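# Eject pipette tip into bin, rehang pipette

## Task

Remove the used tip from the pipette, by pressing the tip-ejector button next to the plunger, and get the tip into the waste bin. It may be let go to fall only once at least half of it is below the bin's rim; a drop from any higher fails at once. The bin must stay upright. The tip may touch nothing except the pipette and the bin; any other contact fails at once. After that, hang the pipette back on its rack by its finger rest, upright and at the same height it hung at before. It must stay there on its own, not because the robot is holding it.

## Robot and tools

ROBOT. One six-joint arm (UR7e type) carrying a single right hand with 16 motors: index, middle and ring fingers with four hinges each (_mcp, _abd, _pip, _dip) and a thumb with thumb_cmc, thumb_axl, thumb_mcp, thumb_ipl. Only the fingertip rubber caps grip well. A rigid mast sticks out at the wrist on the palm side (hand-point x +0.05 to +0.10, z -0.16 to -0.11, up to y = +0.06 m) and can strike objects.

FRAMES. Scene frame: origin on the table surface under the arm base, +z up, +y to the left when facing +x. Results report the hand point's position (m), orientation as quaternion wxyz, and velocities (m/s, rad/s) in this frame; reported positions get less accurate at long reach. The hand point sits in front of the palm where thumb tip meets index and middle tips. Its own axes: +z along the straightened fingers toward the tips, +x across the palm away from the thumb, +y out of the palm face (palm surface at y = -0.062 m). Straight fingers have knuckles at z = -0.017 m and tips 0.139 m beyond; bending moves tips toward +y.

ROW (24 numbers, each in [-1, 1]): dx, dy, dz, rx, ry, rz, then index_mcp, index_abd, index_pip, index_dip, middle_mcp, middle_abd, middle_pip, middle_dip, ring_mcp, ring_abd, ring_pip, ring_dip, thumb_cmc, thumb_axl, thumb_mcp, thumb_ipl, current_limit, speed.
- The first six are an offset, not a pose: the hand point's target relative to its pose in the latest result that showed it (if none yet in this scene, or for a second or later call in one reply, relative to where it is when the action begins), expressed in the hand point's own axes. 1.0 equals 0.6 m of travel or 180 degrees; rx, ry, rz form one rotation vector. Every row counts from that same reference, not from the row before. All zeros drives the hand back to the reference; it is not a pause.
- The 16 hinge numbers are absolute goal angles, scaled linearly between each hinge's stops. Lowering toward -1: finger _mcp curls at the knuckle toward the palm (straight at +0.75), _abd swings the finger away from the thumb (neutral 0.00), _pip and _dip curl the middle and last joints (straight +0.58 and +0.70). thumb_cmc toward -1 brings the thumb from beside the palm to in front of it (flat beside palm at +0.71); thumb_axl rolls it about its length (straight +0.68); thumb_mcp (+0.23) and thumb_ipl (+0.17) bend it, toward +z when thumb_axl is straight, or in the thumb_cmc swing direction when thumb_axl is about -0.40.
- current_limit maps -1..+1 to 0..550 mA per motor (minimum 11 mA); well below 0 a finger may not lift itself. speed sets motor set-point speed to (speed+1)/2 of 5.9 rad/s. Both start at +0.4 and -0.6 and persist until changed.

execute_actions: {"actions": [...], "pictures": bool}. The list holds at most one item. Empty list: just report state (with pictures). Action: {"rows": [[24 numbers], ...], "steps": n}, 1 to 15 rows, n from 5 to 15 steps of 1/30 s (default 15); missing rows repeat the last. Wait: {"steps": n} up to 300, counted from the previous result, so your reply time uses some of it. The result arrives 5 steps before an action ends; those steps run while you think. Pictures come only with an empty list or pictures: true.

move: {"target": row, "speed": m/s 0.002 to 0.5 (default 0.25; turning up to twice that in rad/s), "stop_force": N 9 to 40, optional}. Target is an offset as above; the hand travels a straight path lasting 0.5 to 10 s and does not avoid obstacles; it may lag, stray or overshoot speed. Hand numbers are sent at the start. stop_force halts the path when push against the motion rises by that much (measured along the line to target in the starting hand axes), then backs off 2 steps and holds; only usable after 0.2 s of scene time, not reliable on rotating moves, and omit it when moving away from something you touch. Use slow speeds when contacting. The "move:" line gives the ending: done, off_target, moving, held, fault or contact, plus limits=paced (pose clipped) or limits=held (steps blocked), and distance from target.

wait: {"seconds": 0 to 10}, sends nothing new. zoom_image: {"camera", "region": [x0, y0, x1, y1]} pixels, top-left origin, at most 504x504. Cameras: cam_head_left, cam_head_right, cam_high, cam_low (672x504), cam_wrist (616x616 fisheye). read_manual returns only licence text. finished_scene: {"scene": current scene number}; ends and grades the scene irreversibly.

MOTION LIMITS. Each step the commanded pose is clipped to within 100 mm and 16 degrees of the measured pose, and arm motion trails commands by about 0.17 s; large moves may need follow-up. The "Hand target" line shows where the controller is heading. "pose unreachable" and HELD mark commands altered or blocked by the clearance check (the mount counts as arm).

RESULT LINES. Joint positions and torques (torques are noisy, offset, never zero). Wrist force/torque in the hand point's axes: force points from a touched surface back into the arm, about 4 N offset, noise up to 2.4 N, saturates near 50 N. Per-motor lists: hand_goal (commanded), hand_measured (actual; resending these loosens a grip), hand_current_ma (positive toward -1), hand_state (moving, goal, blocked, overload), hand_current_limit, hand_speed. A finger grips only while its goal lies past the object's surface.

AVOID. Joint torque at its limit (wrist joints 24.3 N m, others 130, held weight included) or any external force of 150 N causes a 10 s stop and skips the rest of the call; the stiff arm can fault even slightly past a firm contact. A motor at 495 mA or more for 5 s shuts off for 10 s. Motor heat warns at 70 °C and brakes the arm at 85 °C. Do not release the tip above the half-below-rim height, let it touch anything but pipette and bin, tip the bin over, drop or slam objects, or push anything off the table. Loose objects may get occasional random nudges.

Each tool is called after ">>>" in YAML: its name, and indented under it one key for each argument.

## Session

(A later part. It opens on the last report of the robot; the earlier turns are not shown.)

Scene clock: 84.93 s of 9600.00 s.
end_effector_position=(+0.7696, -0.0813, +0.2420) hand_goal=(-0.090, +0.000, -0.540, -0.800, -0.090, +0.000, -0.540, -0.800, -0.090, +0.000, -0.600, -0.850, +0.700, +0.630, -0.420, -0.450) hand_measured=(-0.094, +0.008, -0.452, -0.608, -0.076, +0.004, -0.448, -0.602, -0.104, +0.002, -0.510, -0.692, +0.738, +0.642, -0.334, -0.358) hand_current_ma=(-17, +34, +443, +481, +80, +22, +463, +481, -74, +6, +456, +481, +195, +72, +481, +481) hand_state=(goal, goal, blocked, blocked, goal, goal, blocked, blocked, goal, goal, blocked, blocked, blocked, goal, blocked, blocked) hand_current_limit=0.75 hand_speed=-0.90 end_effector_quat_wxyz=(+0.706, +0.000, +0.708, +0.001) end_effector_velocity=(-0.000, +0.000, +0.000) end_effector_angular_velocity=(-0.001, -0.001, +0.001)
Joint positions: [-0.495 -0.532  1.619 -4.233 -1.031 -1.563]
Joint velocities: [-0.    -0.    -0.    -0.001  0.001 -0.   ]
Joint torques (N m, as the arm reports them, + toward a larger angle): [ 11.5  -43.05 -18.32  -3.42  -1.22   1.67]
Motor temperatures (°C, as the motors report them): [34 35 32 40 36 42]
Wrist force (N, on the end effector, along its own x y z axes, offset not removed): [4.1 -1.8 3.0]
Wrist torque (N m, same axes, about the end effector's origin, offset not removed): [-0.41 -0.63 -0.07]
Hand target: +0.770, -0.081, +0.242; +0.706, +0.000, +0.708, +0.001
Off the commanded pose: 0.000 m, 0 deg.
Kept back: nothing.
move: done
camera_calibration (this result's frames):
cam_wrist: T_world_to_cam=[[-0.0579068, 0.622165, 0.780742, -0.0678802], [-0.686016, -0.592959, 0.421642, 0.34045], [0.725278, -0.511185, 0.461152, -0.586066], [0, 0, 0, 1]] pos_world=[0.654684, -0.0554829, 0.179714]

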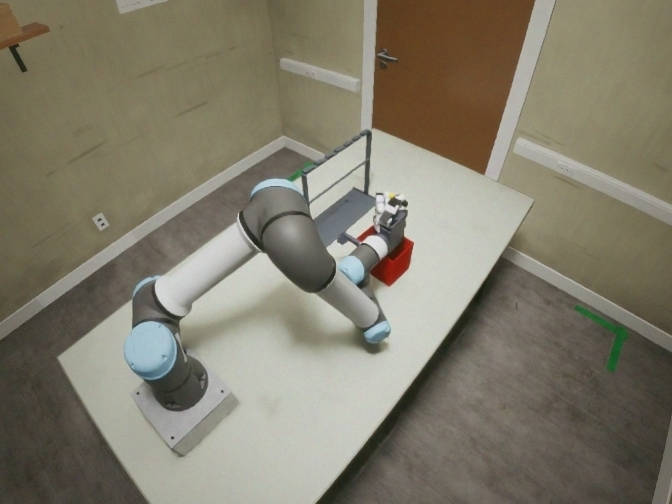

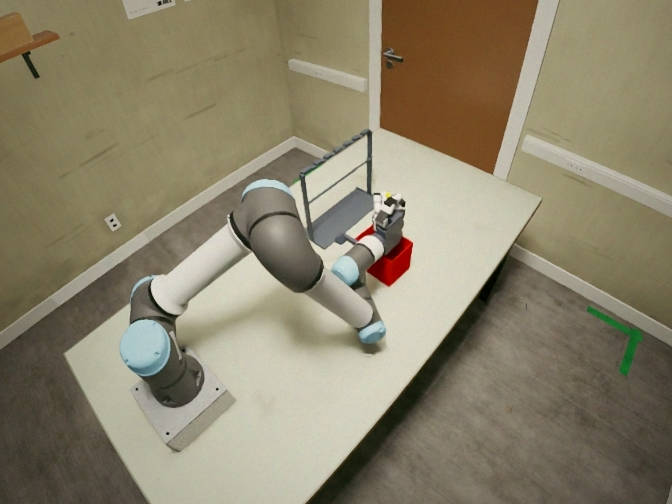

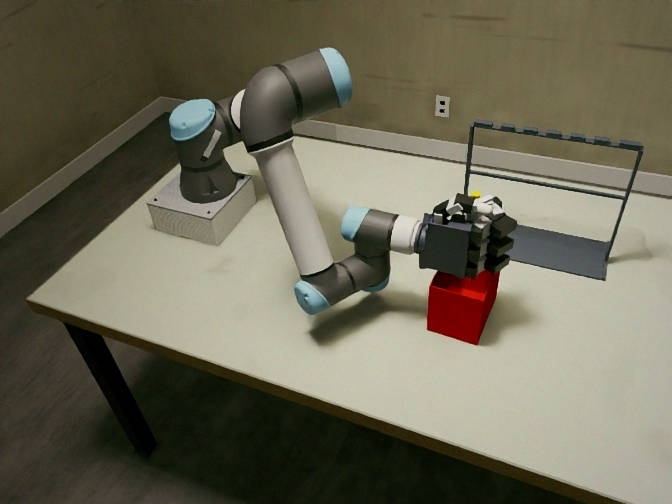

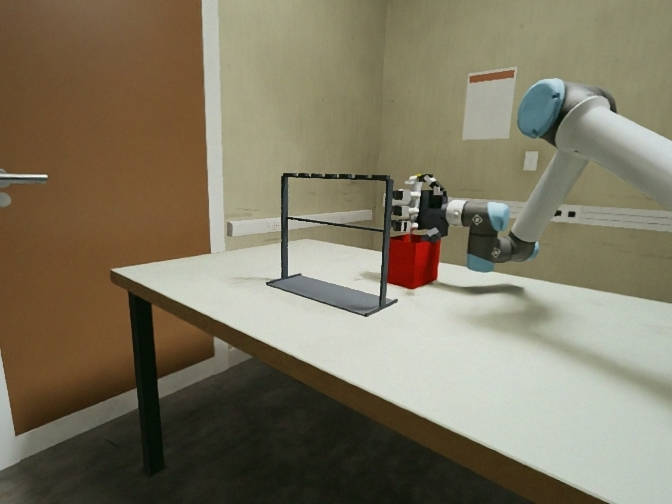

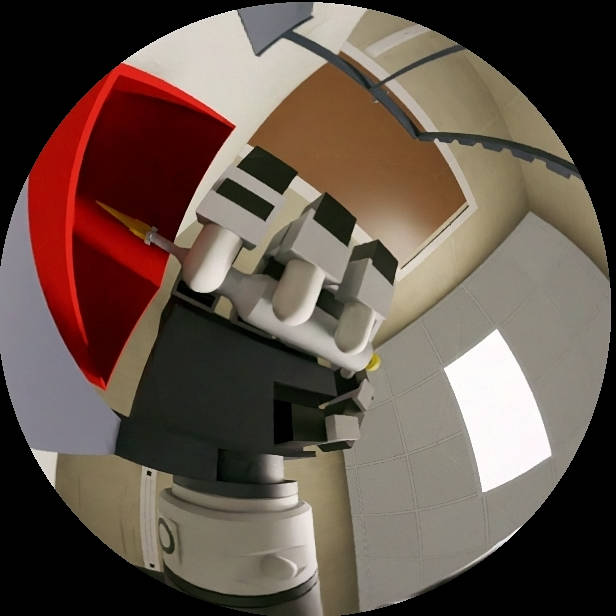

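>>> zoom_image:
  camera: "cam_wrist"
  region: [70, 170, 250, 320]

>>> move:
  target: [0,0,0,0,0,0,-0.09,0,-0.54,-0.80,-0.09,0,-0.54,-0.80,-0.09,0,-0.60,-0.85,0.70,0.64,-0.50,-0.18,0.75,-0.85]
  speed: 0.05

>>> move:
  target: [0,0,0,0,0,0,-0.09,0,-0.54,-0.80,-0.09,0,-0.54,-0.80,-0.09,0,-0.60,-0.85,0.70,0.64,-0.50,-0.42,0.75,-0.9]
  speed: 0.05

>>> zoom_image:
  camera: "cam_wrist"
  region: [70, 170, 250, 320]

Region (70, 170, 250, 320) of cam_wrist's 616x616 image, scaled by 2.800, with more detail than that image has.

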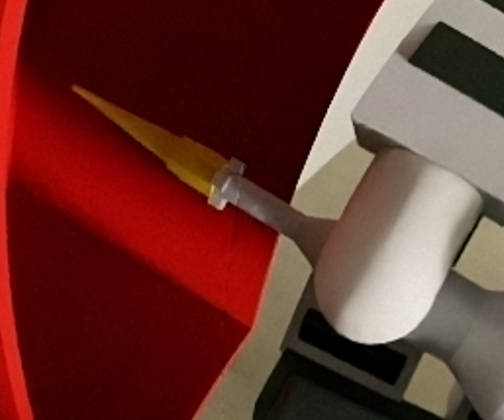

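Scene clock: 86.43 s of 9600.00 s.
end_effector_position=(+0.7696, -0.0813, +0.2420) hand_goal=(-0.090, +0.000, -0.540, -0.800, -0.090, +0.000, -0.540, -0.800, -0.090, +0.000, -0.600, -0.850, +0.700, +0.640, -0.500, -0.180) hand_measured=(-0.088, +0.008, -0.452, -0.608, -0.074, +0.004, -0.448, -0.602, -0.104, +0.002, -0.510, -0.692, +0.736, +0.644, -0.414, -0.174) hand_current_ma=(+11, +34, +443, +481, +81, +22, +461, +481, -79, +6, +456, +481, +190, +28, +481, +42) hand_state=(goal, goal, blocked, blocked, goal, goal, blocked, blocked, goal, goal, blocked, blocked, blocked, goal, blocked, goal) hand_current_limit=0.75 hand_speed=-0.85 end_effector_quat_wxyz=(+0.706, +0.000, +0.708, +0.001) end_effector_velocity=(-0.000, +0.000, -0.000) end_effector_angular_velocity=(+0.001, +0.001, +0.001)
Joint positions: [-0.495 -0.532  1.619 -4.233 -1.031 -1.563]
Joint velocities: [-0.    -0.     0.     0.001  0.001  0.   ]
Joint torques (N m, as the arm reports them, + toward a larger angle): [ 11.81 -42.58 -19.34  -3.32  -1.39   1.63]
Motor temperatures (°C, as the motors report them): [34 35 32 40 36 42]
Wrist force (N, on the end effector, along its own x y z axes, offset not removed): [-2.2 -1.3 1.6]
Wrist torque (N m, same axes, about the end effector's origin, offset not removed): [-0.08 0.42 -0.47]
Hand target: +0.770, -0.081, +0.242; +0.706, +0.000, +0.708, +0.001
Off the commanded pose: 0.000 m, 0 deg.
Kept back: nothing.
move: done
camera_calibration (this result's frames):
cam_wrist: T_world_to_cam=[[-0.0579067, 0.622165, 0.780742, -0.0678804], [-0.686016, -0.592959, 0.421642, 0.34045], [0.725278, -0.511186, 0.461151, -0.586066], [0, 0, 0, 1]] pos_world=[0.654684, -0.0554829, 0.179714]

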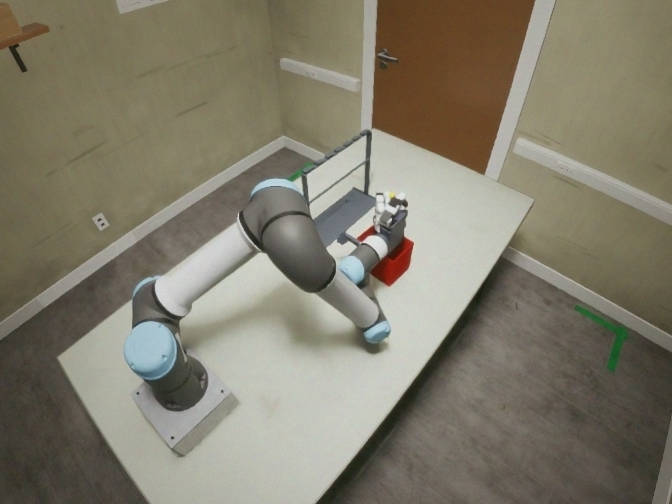

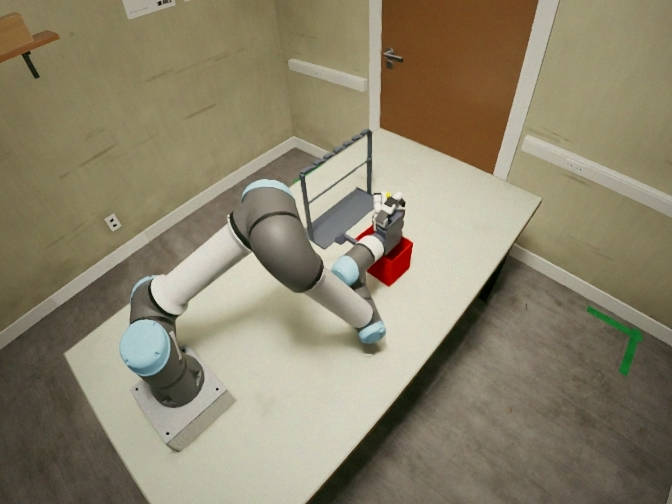

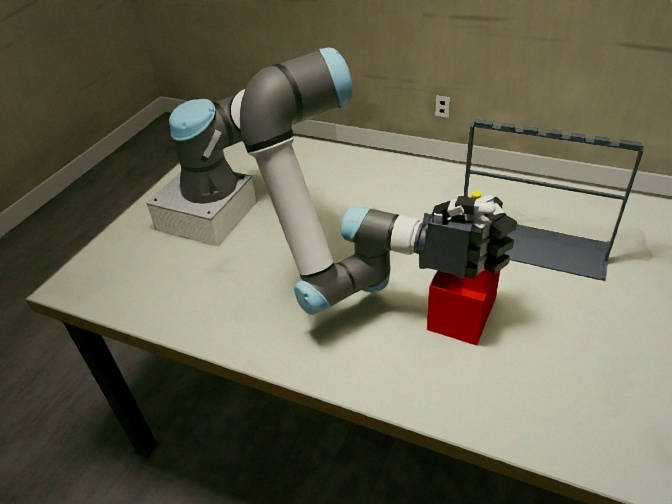

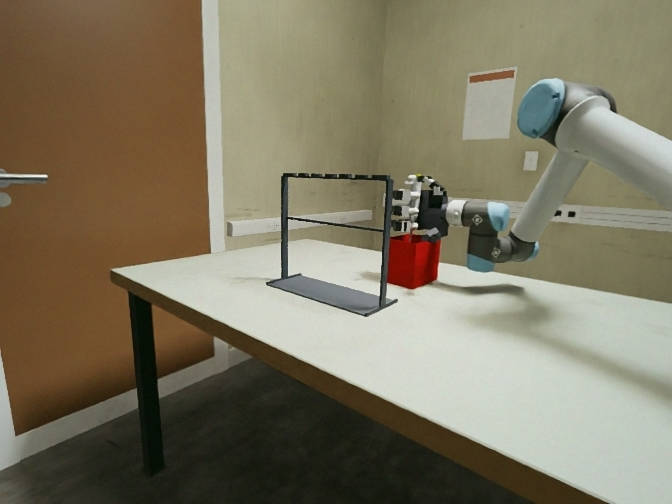

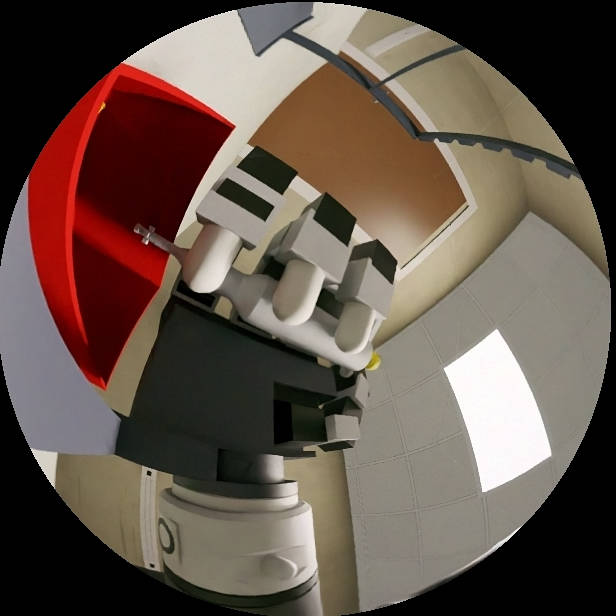

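Scene clock: 87.13 s of 9600.00 s.
end_effector_position=(+0.7696, -0.0813, +0.2420) hand_goal=(-0.090, +0.000, -0.540, -0.800, -0.090, +0.000, -0.540, -0.800, -0.090, +0.000, -0.600, -0.850, +0.700, +0.640, -0.500, -0.420) hand_measured=(-0.092, +0.008, -0.452, -0.608, -0.074, +0.004, -0.448, -0.602, -0.104, +0.002, -0.510, -0.692, +0.736, +0.646, -0.410, -0.198) hand_current_ma=(-14, +34, +443, +481, +81, +22, +461, +481, -74, +7, +456, +481, +190, +33, +481, +476) hand_state=(goal, goal, blocked, blocked, goal, goal, blocked, blocked, goal, goal, blocked, blocked, blocked, goal, blocked, blocked) hand_current_limit=0.75 hand_speed=-0.90 end_effector_quat_wxyz=(+0.706, +0.000, +0.708, +0.001) end_effector_velocity=(-0.000, +0.001, -0.000) end_effector_angular_velocity=(-0.000, -0.001, +0.001)
Joint positions: [-0.495 -0.532  1.619 -4.233 -1.031 -1.563]
Joint velocities: [ 0.001 -0.     0.001 -0.002 -0.     0.   ]
Joint torques (N m, as the arm reports them, + toward a larger angle): [ 10.82 -42.65 -18.69  -3.46  -1.46   1.72]
Motor temperatures (°C, as the motors report them): [34 35 32 40 36 42]
Wrist force (N, on the end effector, along its own x y z axes, offset not removed): [0.8 -6.1 2.7]
Wrist torque (N m, same axes, about the end effector's origin, offset not removed): [-1.05 -0.17 -0.66]
Hand target: +0.770, -0.081, +0.242; +0.706, +0.000, +0.708, +0.001
Off the commanded pose: 0.000 m, 0 deg.
Kept back: nothing.
move: done
camera_calibration (this result's frames):
cam_wrist: T_world_to_cam=[[-0.0579068, 0.622165, 0.780742, -0.0678802], [-0.686016, -0.592959, 0.421642, 0.34045], [0.725278, -0.511185, 0.461152, -0.586066], [0, 0, 0, 1]] pos_world=[0.654684, -0.0554829, 0.179714]

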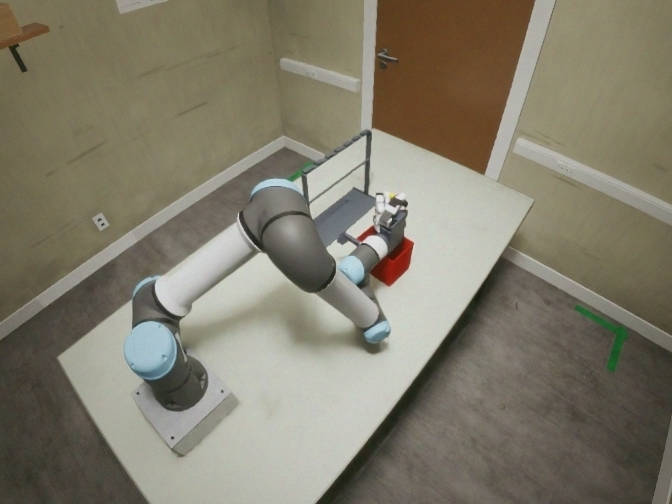

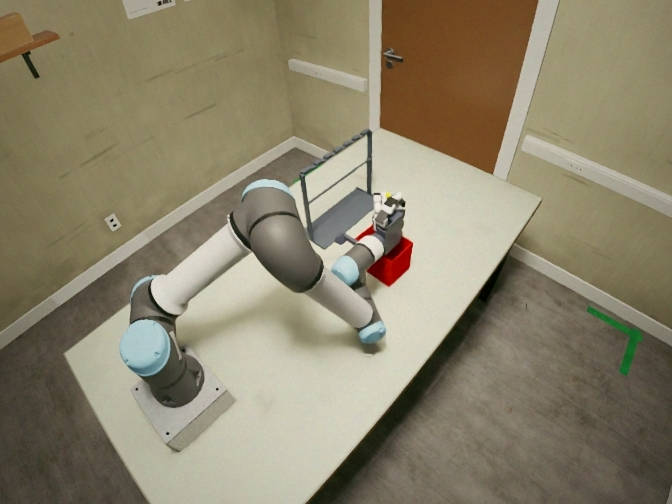

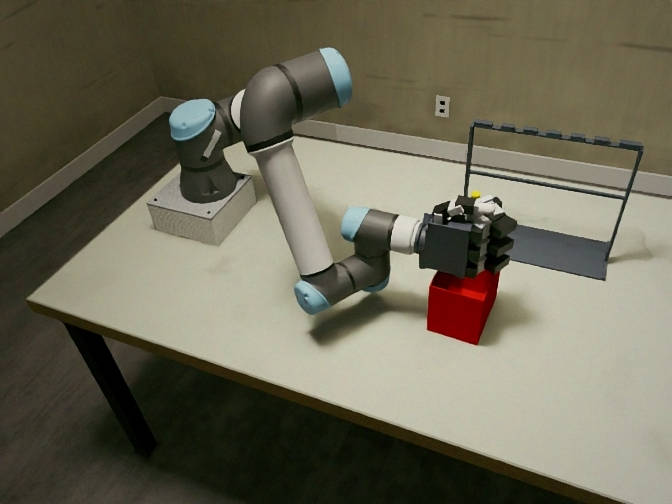

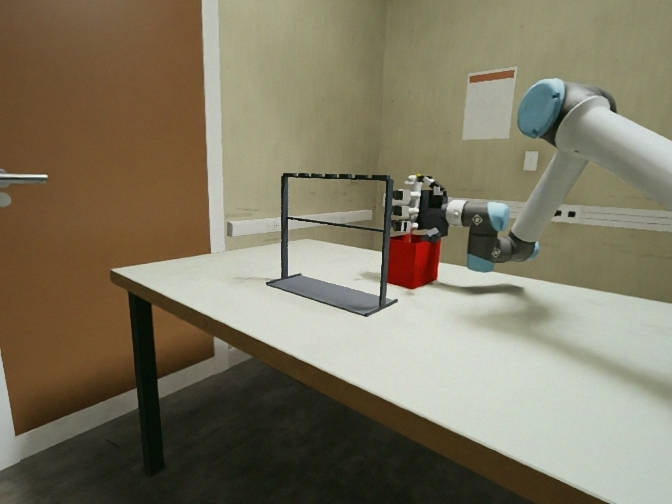

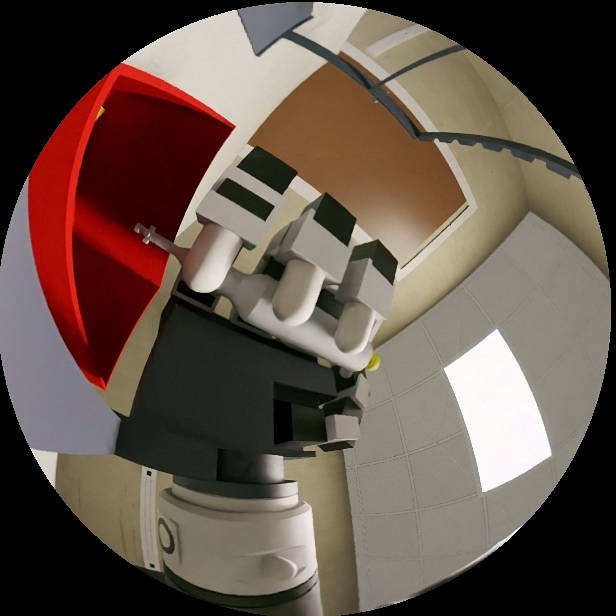

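Region (70, 170, 250, 320) of cam_wrist's 616x616 image, scaled by 2.800, with more detail than that image has.

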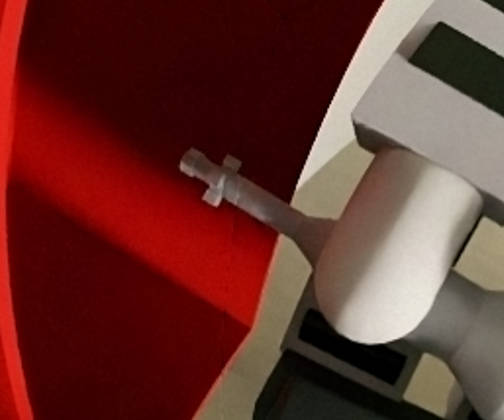

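>>> move:
  target: [-0.06,0,0,0,0,0,-0.09,0,-0.53,-0.80,-0.09,0,-0.53,-0.80,-0.09,0,0.3,0.5,0.76,0.72,0.226,0.168,0.6,-0.6]
  speed: 0.05

>>> zoom_image:
  camera: "cam_low"
  region: [380, 120, 480, 230]

>>> zoom_image:
  camera: "cam_high"
  region: [410, 130, 540, 240]

Scene clock: 89.67 s of 9600.00 s.
end_effector_position=(+0.7696, -0.0813, +0.2780) hand_goal=(-0.090, +0.000, -0.530, -0.800, -0.090, +0.000, -0.530, -0.800, -0.090, +0.000, +0.300, +0.500, +0.760, +0.720, +0.226, +0.168) hand_measured=(-0.092, +0.002, -0.454, -0.608, -0.086, +0.002, -0.448, -0.602, -0.092, -0.002, +0.296, +0.498, +0.758, +0.718, +0.224, +0.166) hand_current_ma=(-8, +13, +385, +440, +23, +6, +411, +440, -13, -11, -16, -14, -8, -14, -14, -14) hand_state=(goal, goal, blocked, blocked, goal, goal, blocked, blocked, goal, goal, goal, goal, goal, goal, goal, goal) hand_current_limit=0.60 hand_speed=-0.60 end_effector_quat_wxyz=(+0.706, +0.000, +0.708, +0.001) end_effector_velocity=(-0.000, +0.000, -0.001) end_effector_angular_velocity=(+0.001, +0.002, +0.001)
Joint positions: [-0.495 -0.606  1.644 -4.183 -1.031 -1.563]
Joint velocities: [-0.001  0.     0.002  0.001  0.002  0.   ]
Joint torques (N m, as the arm reports them, + toward a larger angle): [-12.27 -59.21  -2.28  -0.12   1.53  -1.41]
Motor temperatures (°C, as the motors report them): [34 35 32 40 36 42]
Wrist force (N, on the end effector, along its own x y z axes, offset not removed): [-6.1 0.9 5.8]
Wrist torque (N m, same axes, about the end effector's origin, offset not removed): [-0.26 0.59 -0.94]
Hand target: +0.770, -0.081, +0.278; +0.706, +0.000, +0.708, +0.001
Off the commanded pose: 0.000 m, 0 deg.
Kept back: nothing.
move: done
camera_calibration (this result's frames):
cam_wrist: T_world_to_cam=[[-0.0579069, 0.622164, 0.780742, -0.0959694], [-0.686016, -0.592959, 0.421641, 0.325329], [0.725278, -0.511186, 0.461151, -0.602715], [0, 0, 0, 1]] pos_world=[0.65476, -0.0554839, 0.215698]

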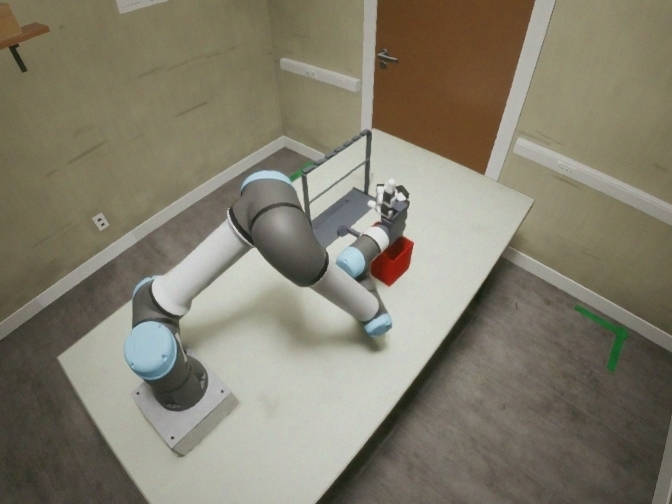

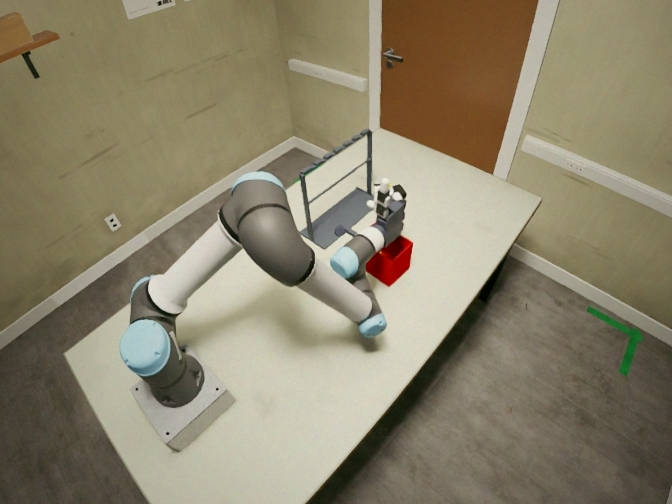

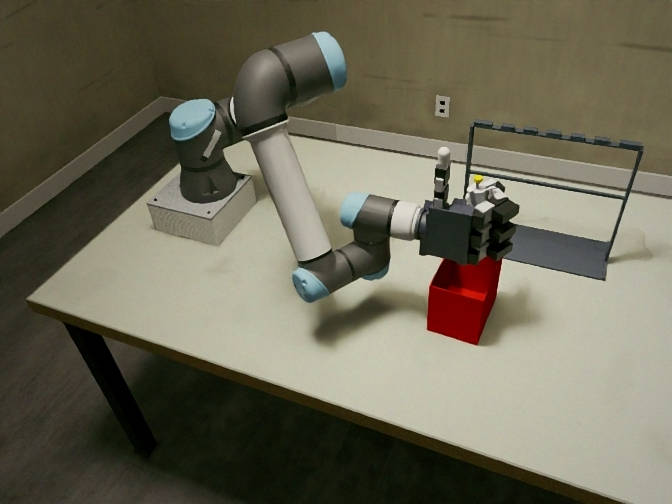

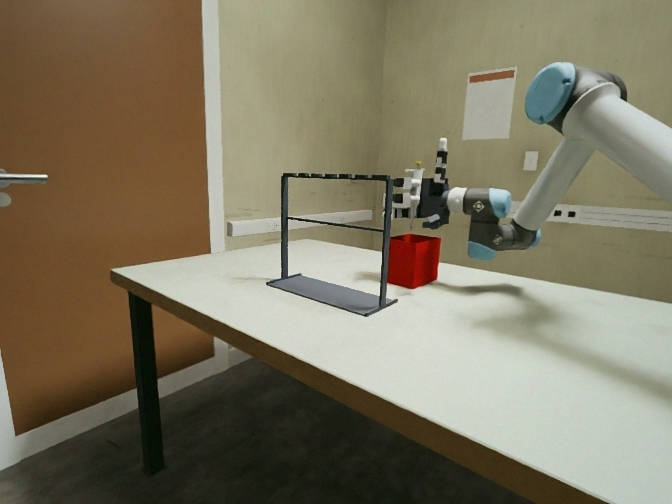

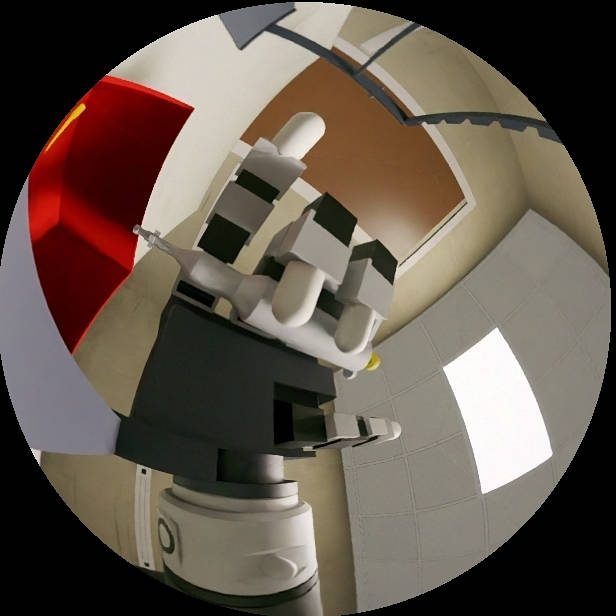

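Region (380, 120, 480, 230) of cam_low's 672x504 image, scaled by 4.582, with more detail than that image has; it fills the left 458 columns of this view, and the rest is white.

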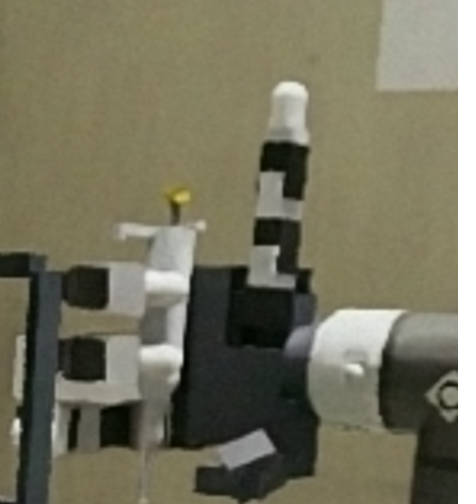

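Region (410, 130, 540, 240) of cam_high's 672x504 image, scaled by 3.877, with more detail than that image has; it fills the top 426 rows of this view, and the rest is white.

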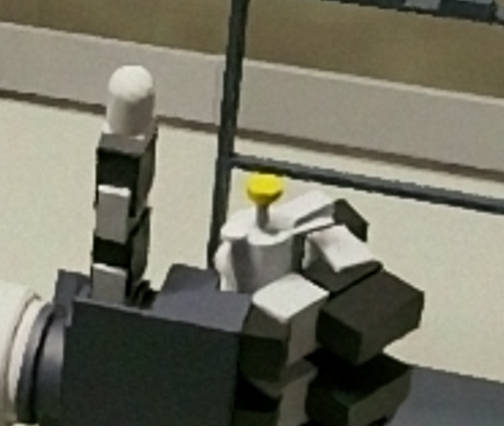

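>>> zoom_image:
  camera: "cam_head_left"
  region: [360, 165, 430, 235]

>>> zoom_image:
  camera: "cam_high"
  region: [455, 165, 515, 215]

Region (360, 165, 430, 235) of cam_head_left's 672x504 image, scaled by 7.200, with more detail than that image has.

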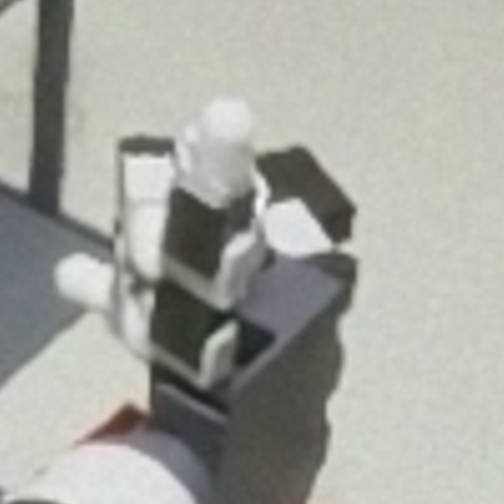

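Region (455, 165, 515, 215) of cam_high's 672x504 image, scaled by 8.400, with more detail than that image has.

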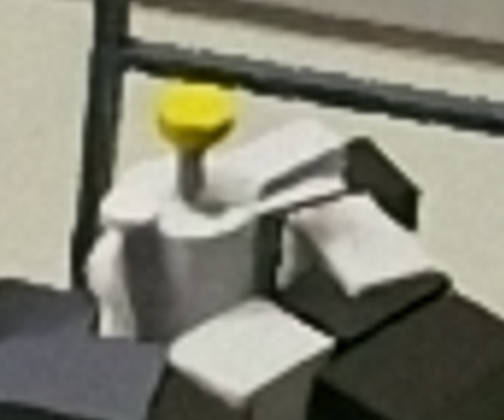

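>>> move:
  target: [0.0217,0.3022,-0.086,-0.1944,0,0,-0.09,0,-0.53,-0.80,-0.09,0,-0.53,-0.80,0.97,0,0.97,0.97,0.714,0.678,0.85,0.168,0.6,-0.5]
  speed: 0.15

>>> zoom_image:
  camera: "cam_head_left"
  region: [290, 130, 390, 220]

>>> zoom_image:
  camera: "cam_high"
  region: [440, 100, 560, 200]

Scene clock: 94.97 s of 9600.00 s.
end_effector_position=(+0.7180, +0.0998, +0.2652) hand_goal=(-0.090, +0.000, -0.530, -0.800, -0.090, +0.000, -0.530, -0.800, +0.970, +0.000, +0.970, +0.970, +0.714, +0.678, +0.850, +0.168) hand_measured=(-0.092, +0.002, -0.454, -0.608, -0.086, +0.002, -0.448, -0.602, +0.968, -0.002, +0.968, +0.968, +0.718, +0.680, +0.852, +0.168) hand_current_ma=(-8, +12, +385, +440, +24, +6, +411, +440, -13, -12, -14, -14, +18, +15, +18, -4) hand_state=(goal, goal, blocked, blocked, goal, goal, blocked, blocked, goal, goal, goal, goal, goal, goal, goal, goal) hand_current_limit=0.60 hand_speed=-0.50 end_effector_quat_wxyz=(+0.673, -0.212, +0.675, +0.213) end_effector_velocity=(+0.000, +0.002, -0.000) end_effector_angular_velocity=(+0.001, +0.001, +0.005)
Joint positions: [-0.36  -0.552  1.557 -4.157 -0.555 -1.559]
Joint velocities: [ 0.003  0.001 -0.002  0.002  0.002  0.   ]
Joint torques (N m, as the arm reports them, + toward a larger angle): [ 11.16 -42.4  -19.09   0.44   1.34   1.55]
Motor temperatures (°C, as the motors report them): [34 35 32 40 36 42]
Wrist force (N, on the end effector, along its own x y z axes, offset not removed): [-0.2 -2.5 2.9]
Wrist torque (N m, same axes, about the end effector's origin, offset not removed): [-0.53 0.11 -0.35]
Hand target: +0.718, +0.100, +0.265; +0.673, -0.212, +0.675, +0.213
Off the commanded pose: 0.000 m, 0 deg.
Kept back: nothing.
move: done
camera_calibration (this result's frames):
cam_wrist: T_world_to_cam=[[-0.403683, 0.475545, 0.781599, 0.0610926], [-0.222272, -0.879682, 0.420421, 0.0986524], [0.887488, -0.00401032, 0.460813, -0.633717], [0, 0, 0, 1]] pos_world=[0.609006, 0.0551891, 0.202799]

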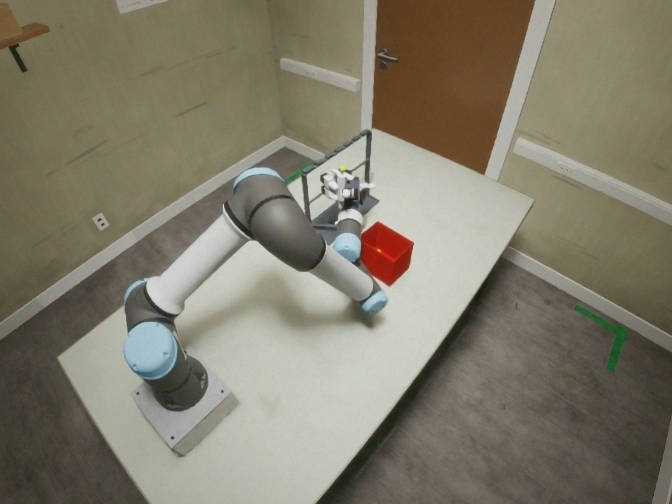

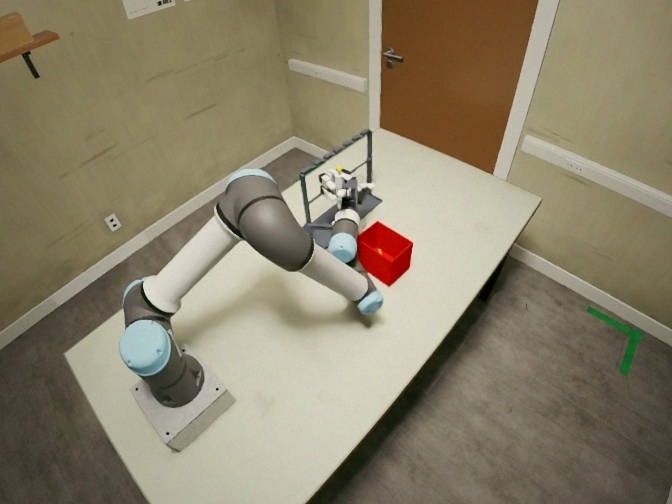

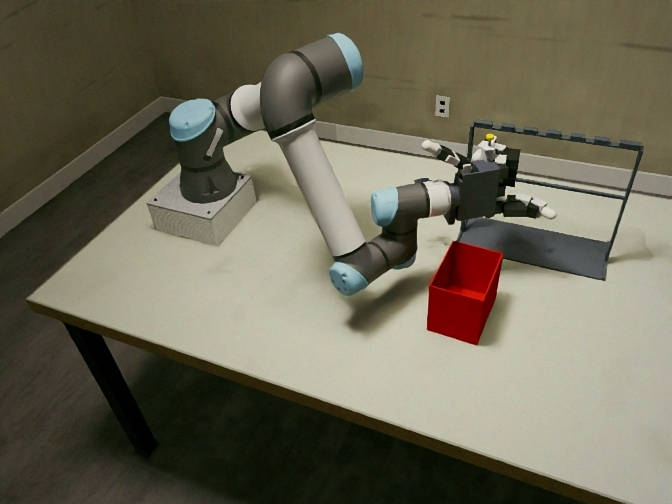

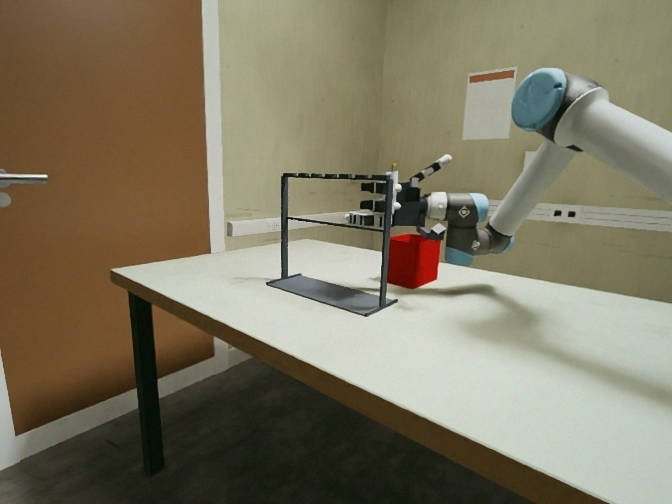

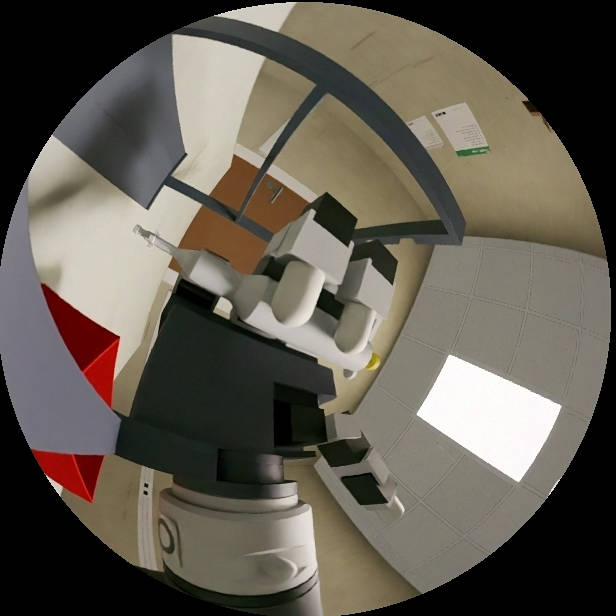

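Region (290, 130, 390, 220) of cam_head_left's 672x504 image, scaled by 5.040, with more detail than that image has; it fills the top 454 rows of this view, and the rest is white.

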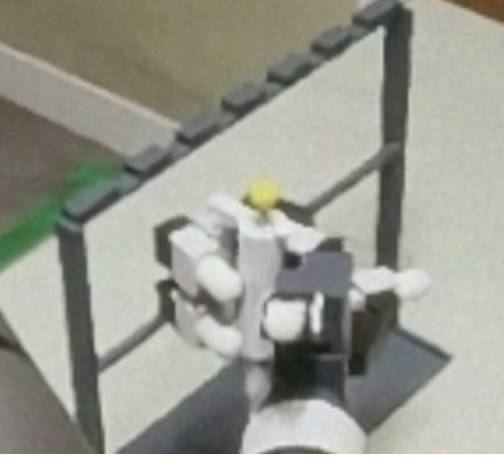

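Region (440, 100, 560, 200) of cam_high's 672x504 image, scaled by 4.200, with more detail than that image has.

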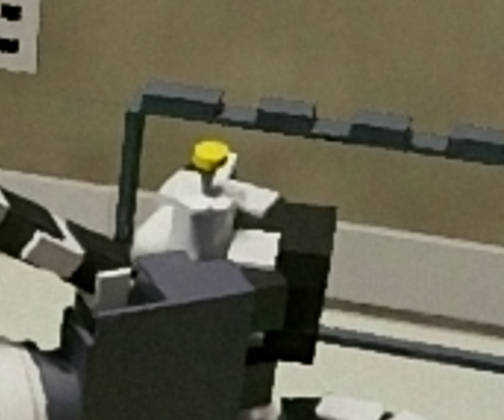

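>>> zoom_image:
  camera: "cam_high"
  region: [465, 112, 525, 162]

>>> zoom_image:
  camera: "cam_head_right"
  region: [295, 150, 365, 205]

>>> zoom_image:
  camera: "cam_low"
  region: [340, 150, 440, 240]

Region (465, 112, 525, 162) of cam_high's 672x504 image, scaled by 8.400, with more detail than that image has.

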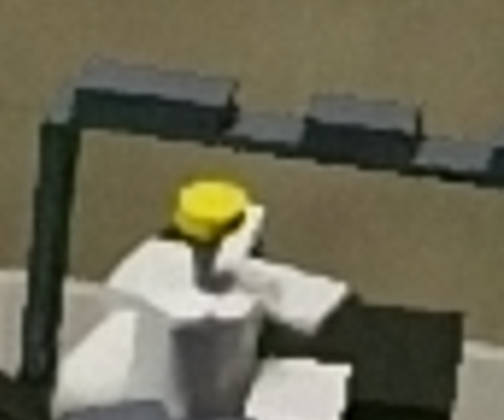

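Region (295, 150, 365, 205) of cam_head_right's 672x504 image, scaled by 7.200, with more detail than that image has; it fills the top 396 rows of this view, and the rest is white.

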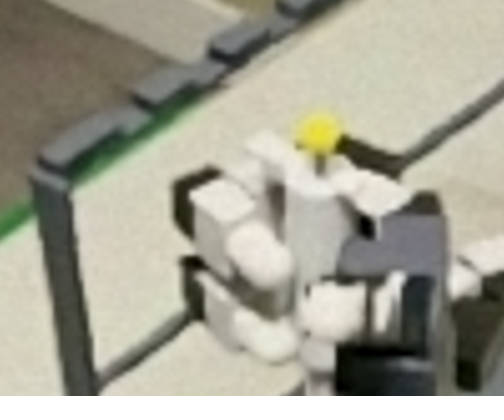

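Region (340, 150, 440, 240) of cam_low's 672x504 image, scaled by 5.040, with more detail than that image has; it fills the top 454 rows of this view, and the rest is white.

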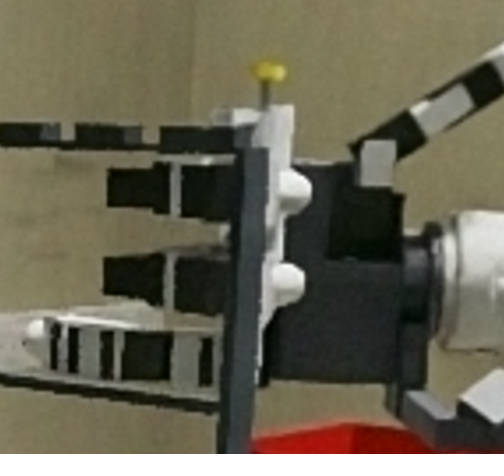

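>>> move:
  target: [0.0033,0.078,0.0485,0,0,0,-0.09,0,-0.53,-0.80,-0.09,0,-0.53,-0.80,0.97,0,0.97,0.97,0.714,0.678,0.85,0.168,0.6,-0.5]
  speed: 0.04

>>> zoom_image:
  camera: "cam_high"
  region: [465, 105, 525, 155]

>>> zoom_image:
  camera: "cam_head_right"
  region: [290, 145, 360, 200]

>>> zoom_image:
  camera: "cam_low"
  region: [330, 150, 430, 240]

Scene clock: 98.77 s of 9600.00 s.
end_effector_position=(+0.7150, +0.1546, +0.2631) hand_goal=(-0.090, +0.000, -0.530, -0.800, -0.090, +0.000, -0.530, -0.800, +0.970, +0.000, +0.970, +0.970, +0.714, +0.678, +0.850, +0.168) hand_measured=(-0.092, +0.002, -0.454, -0.608, -0.086, +0.002, -0.448, -0.602, +0.968, -0.002, +0.968, +0.968, +0.718, +0.680, +0.852, +0.168) hand_current_ma=(-8, +12, +385, +440, +24, +6, +411, +440, -12, -12, -14, -14, +18, +15, +18, -4) hand_state=(goal, goal, blocked, blocked, goal, goal, blocked, blocked, goal, goal, goal, goal, goal, goal, goal, goal) hand_current_limit=0.60 hand_speed=-0.50 end_effector_quat_wxyz=(+0.673, -0.212, +0.675, +0.213) end_effector_velocity=(-0.000, +0.002, -0.000) end_effector_angular_velocity=(+0.000, +0.001, +0.000)
Joint positions: [-0.271 -0.562  1.591 -4.181 -0.644 -1.561]
Joint velocities: [ 0.003 -0.     0.001 -0.    -0.003  0.   ]
Joint torques (N m, as the arm reports them, + toward a larger angle): [ 10.77 -61.06  -1.72  -3.    -1.6   -1.67]
Motor temperatures (°C, as the motors report them): [34 35 32 40 36 42]
Wrist force (N, on the end effector, along its own x y z axes, offset not removed): [-2.6 1.5 1.8]
Wrist torque (N m, same axes, about the end effector's origin, offset not removed): [0.16 0.19 -0.49]
Hand target: +0.715, +0.155, +0.263; +0.673, -0.212, +0.675, +0.213
Off the commanded pose: 0.000 m, 0 deg.
Kept back: nothing.
move: done
camera_calibration (this result's frames):
cam_wrist: T_world_to_cam=[[-0.403637, 0.475679, 0.781541, 0.0353568], [-0.222235, -0.87961, 0.420591, 0.147012], [0.887518, -0.0039199, 0.460756, -0.629941], [0, 0, 0, 1]] pos_world=[0.606027, 0.110025, 0.200784]

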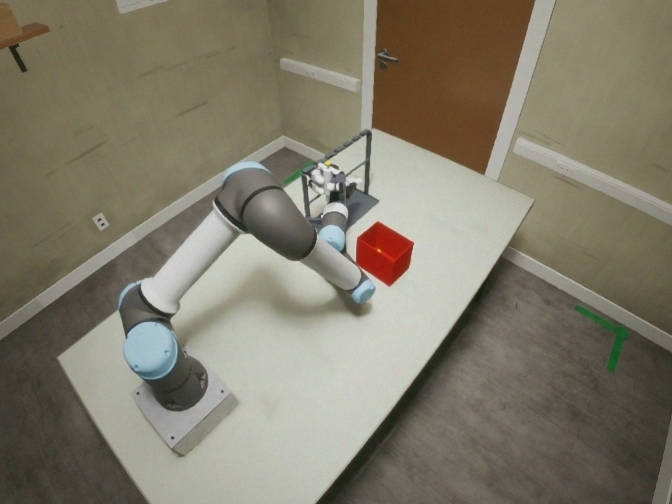

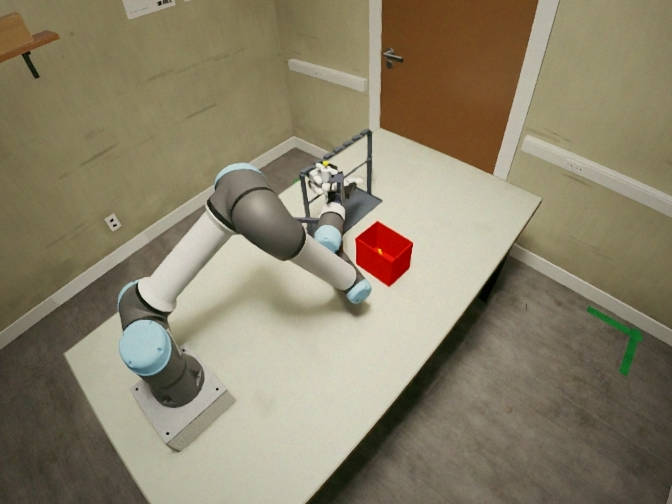

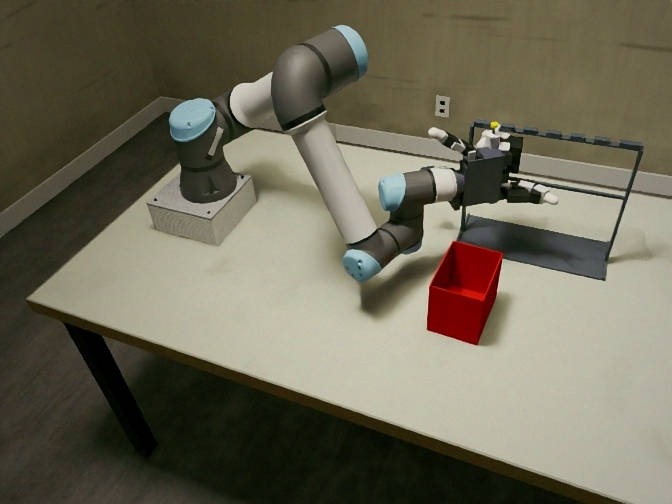

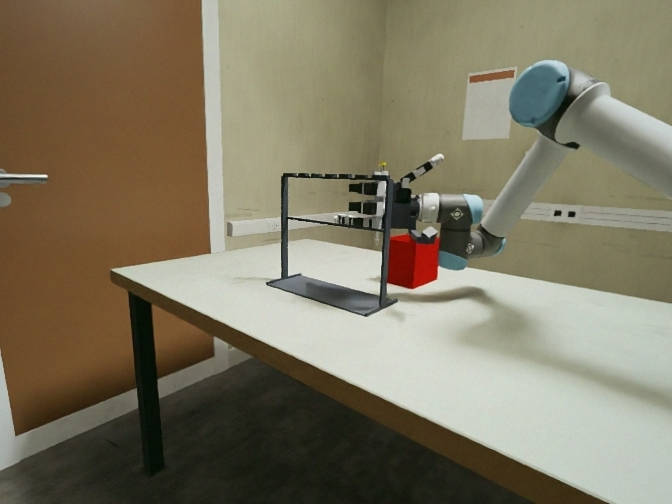

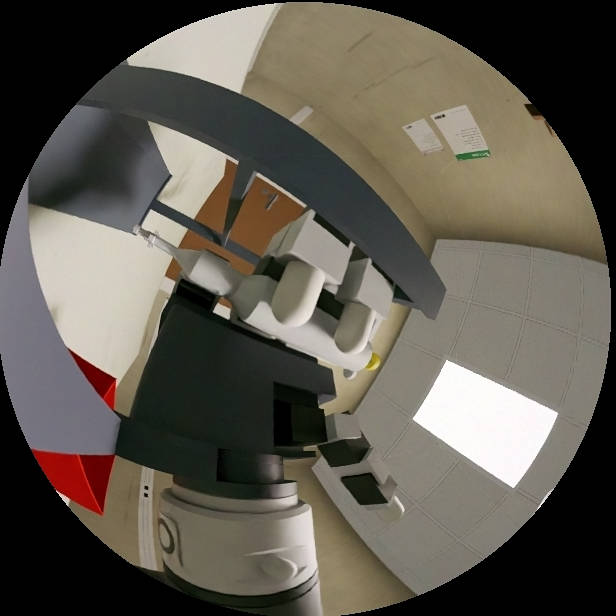

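Region (465, 105, 525, 155) of cam_high's 672x504 image, scaled by 8.400, with more detail than that image has.

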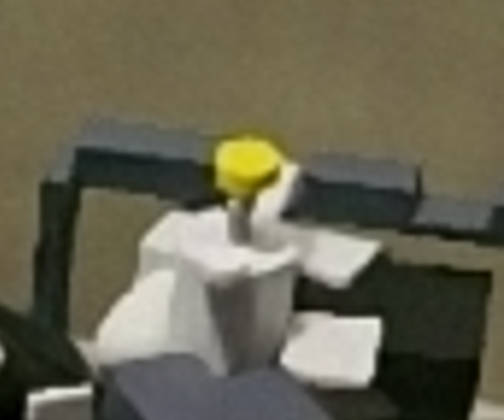

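Region (290, 145, 360, 200) of cam_head_right's 672x504 image, scaled by 7.200, with more detail than that image has; it fills the top 396 rows of this view, and the rest is white.

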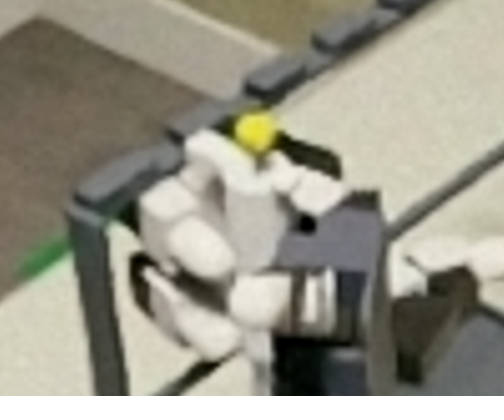

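Region (330, 150, 430, 240) of cam_low's 672x504 image, scaled by 5.040, with more detail than that image has; it fills the top 454 rows of this view, and the rest is white.

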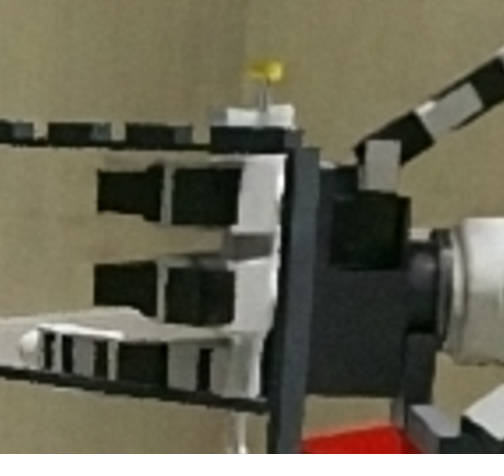

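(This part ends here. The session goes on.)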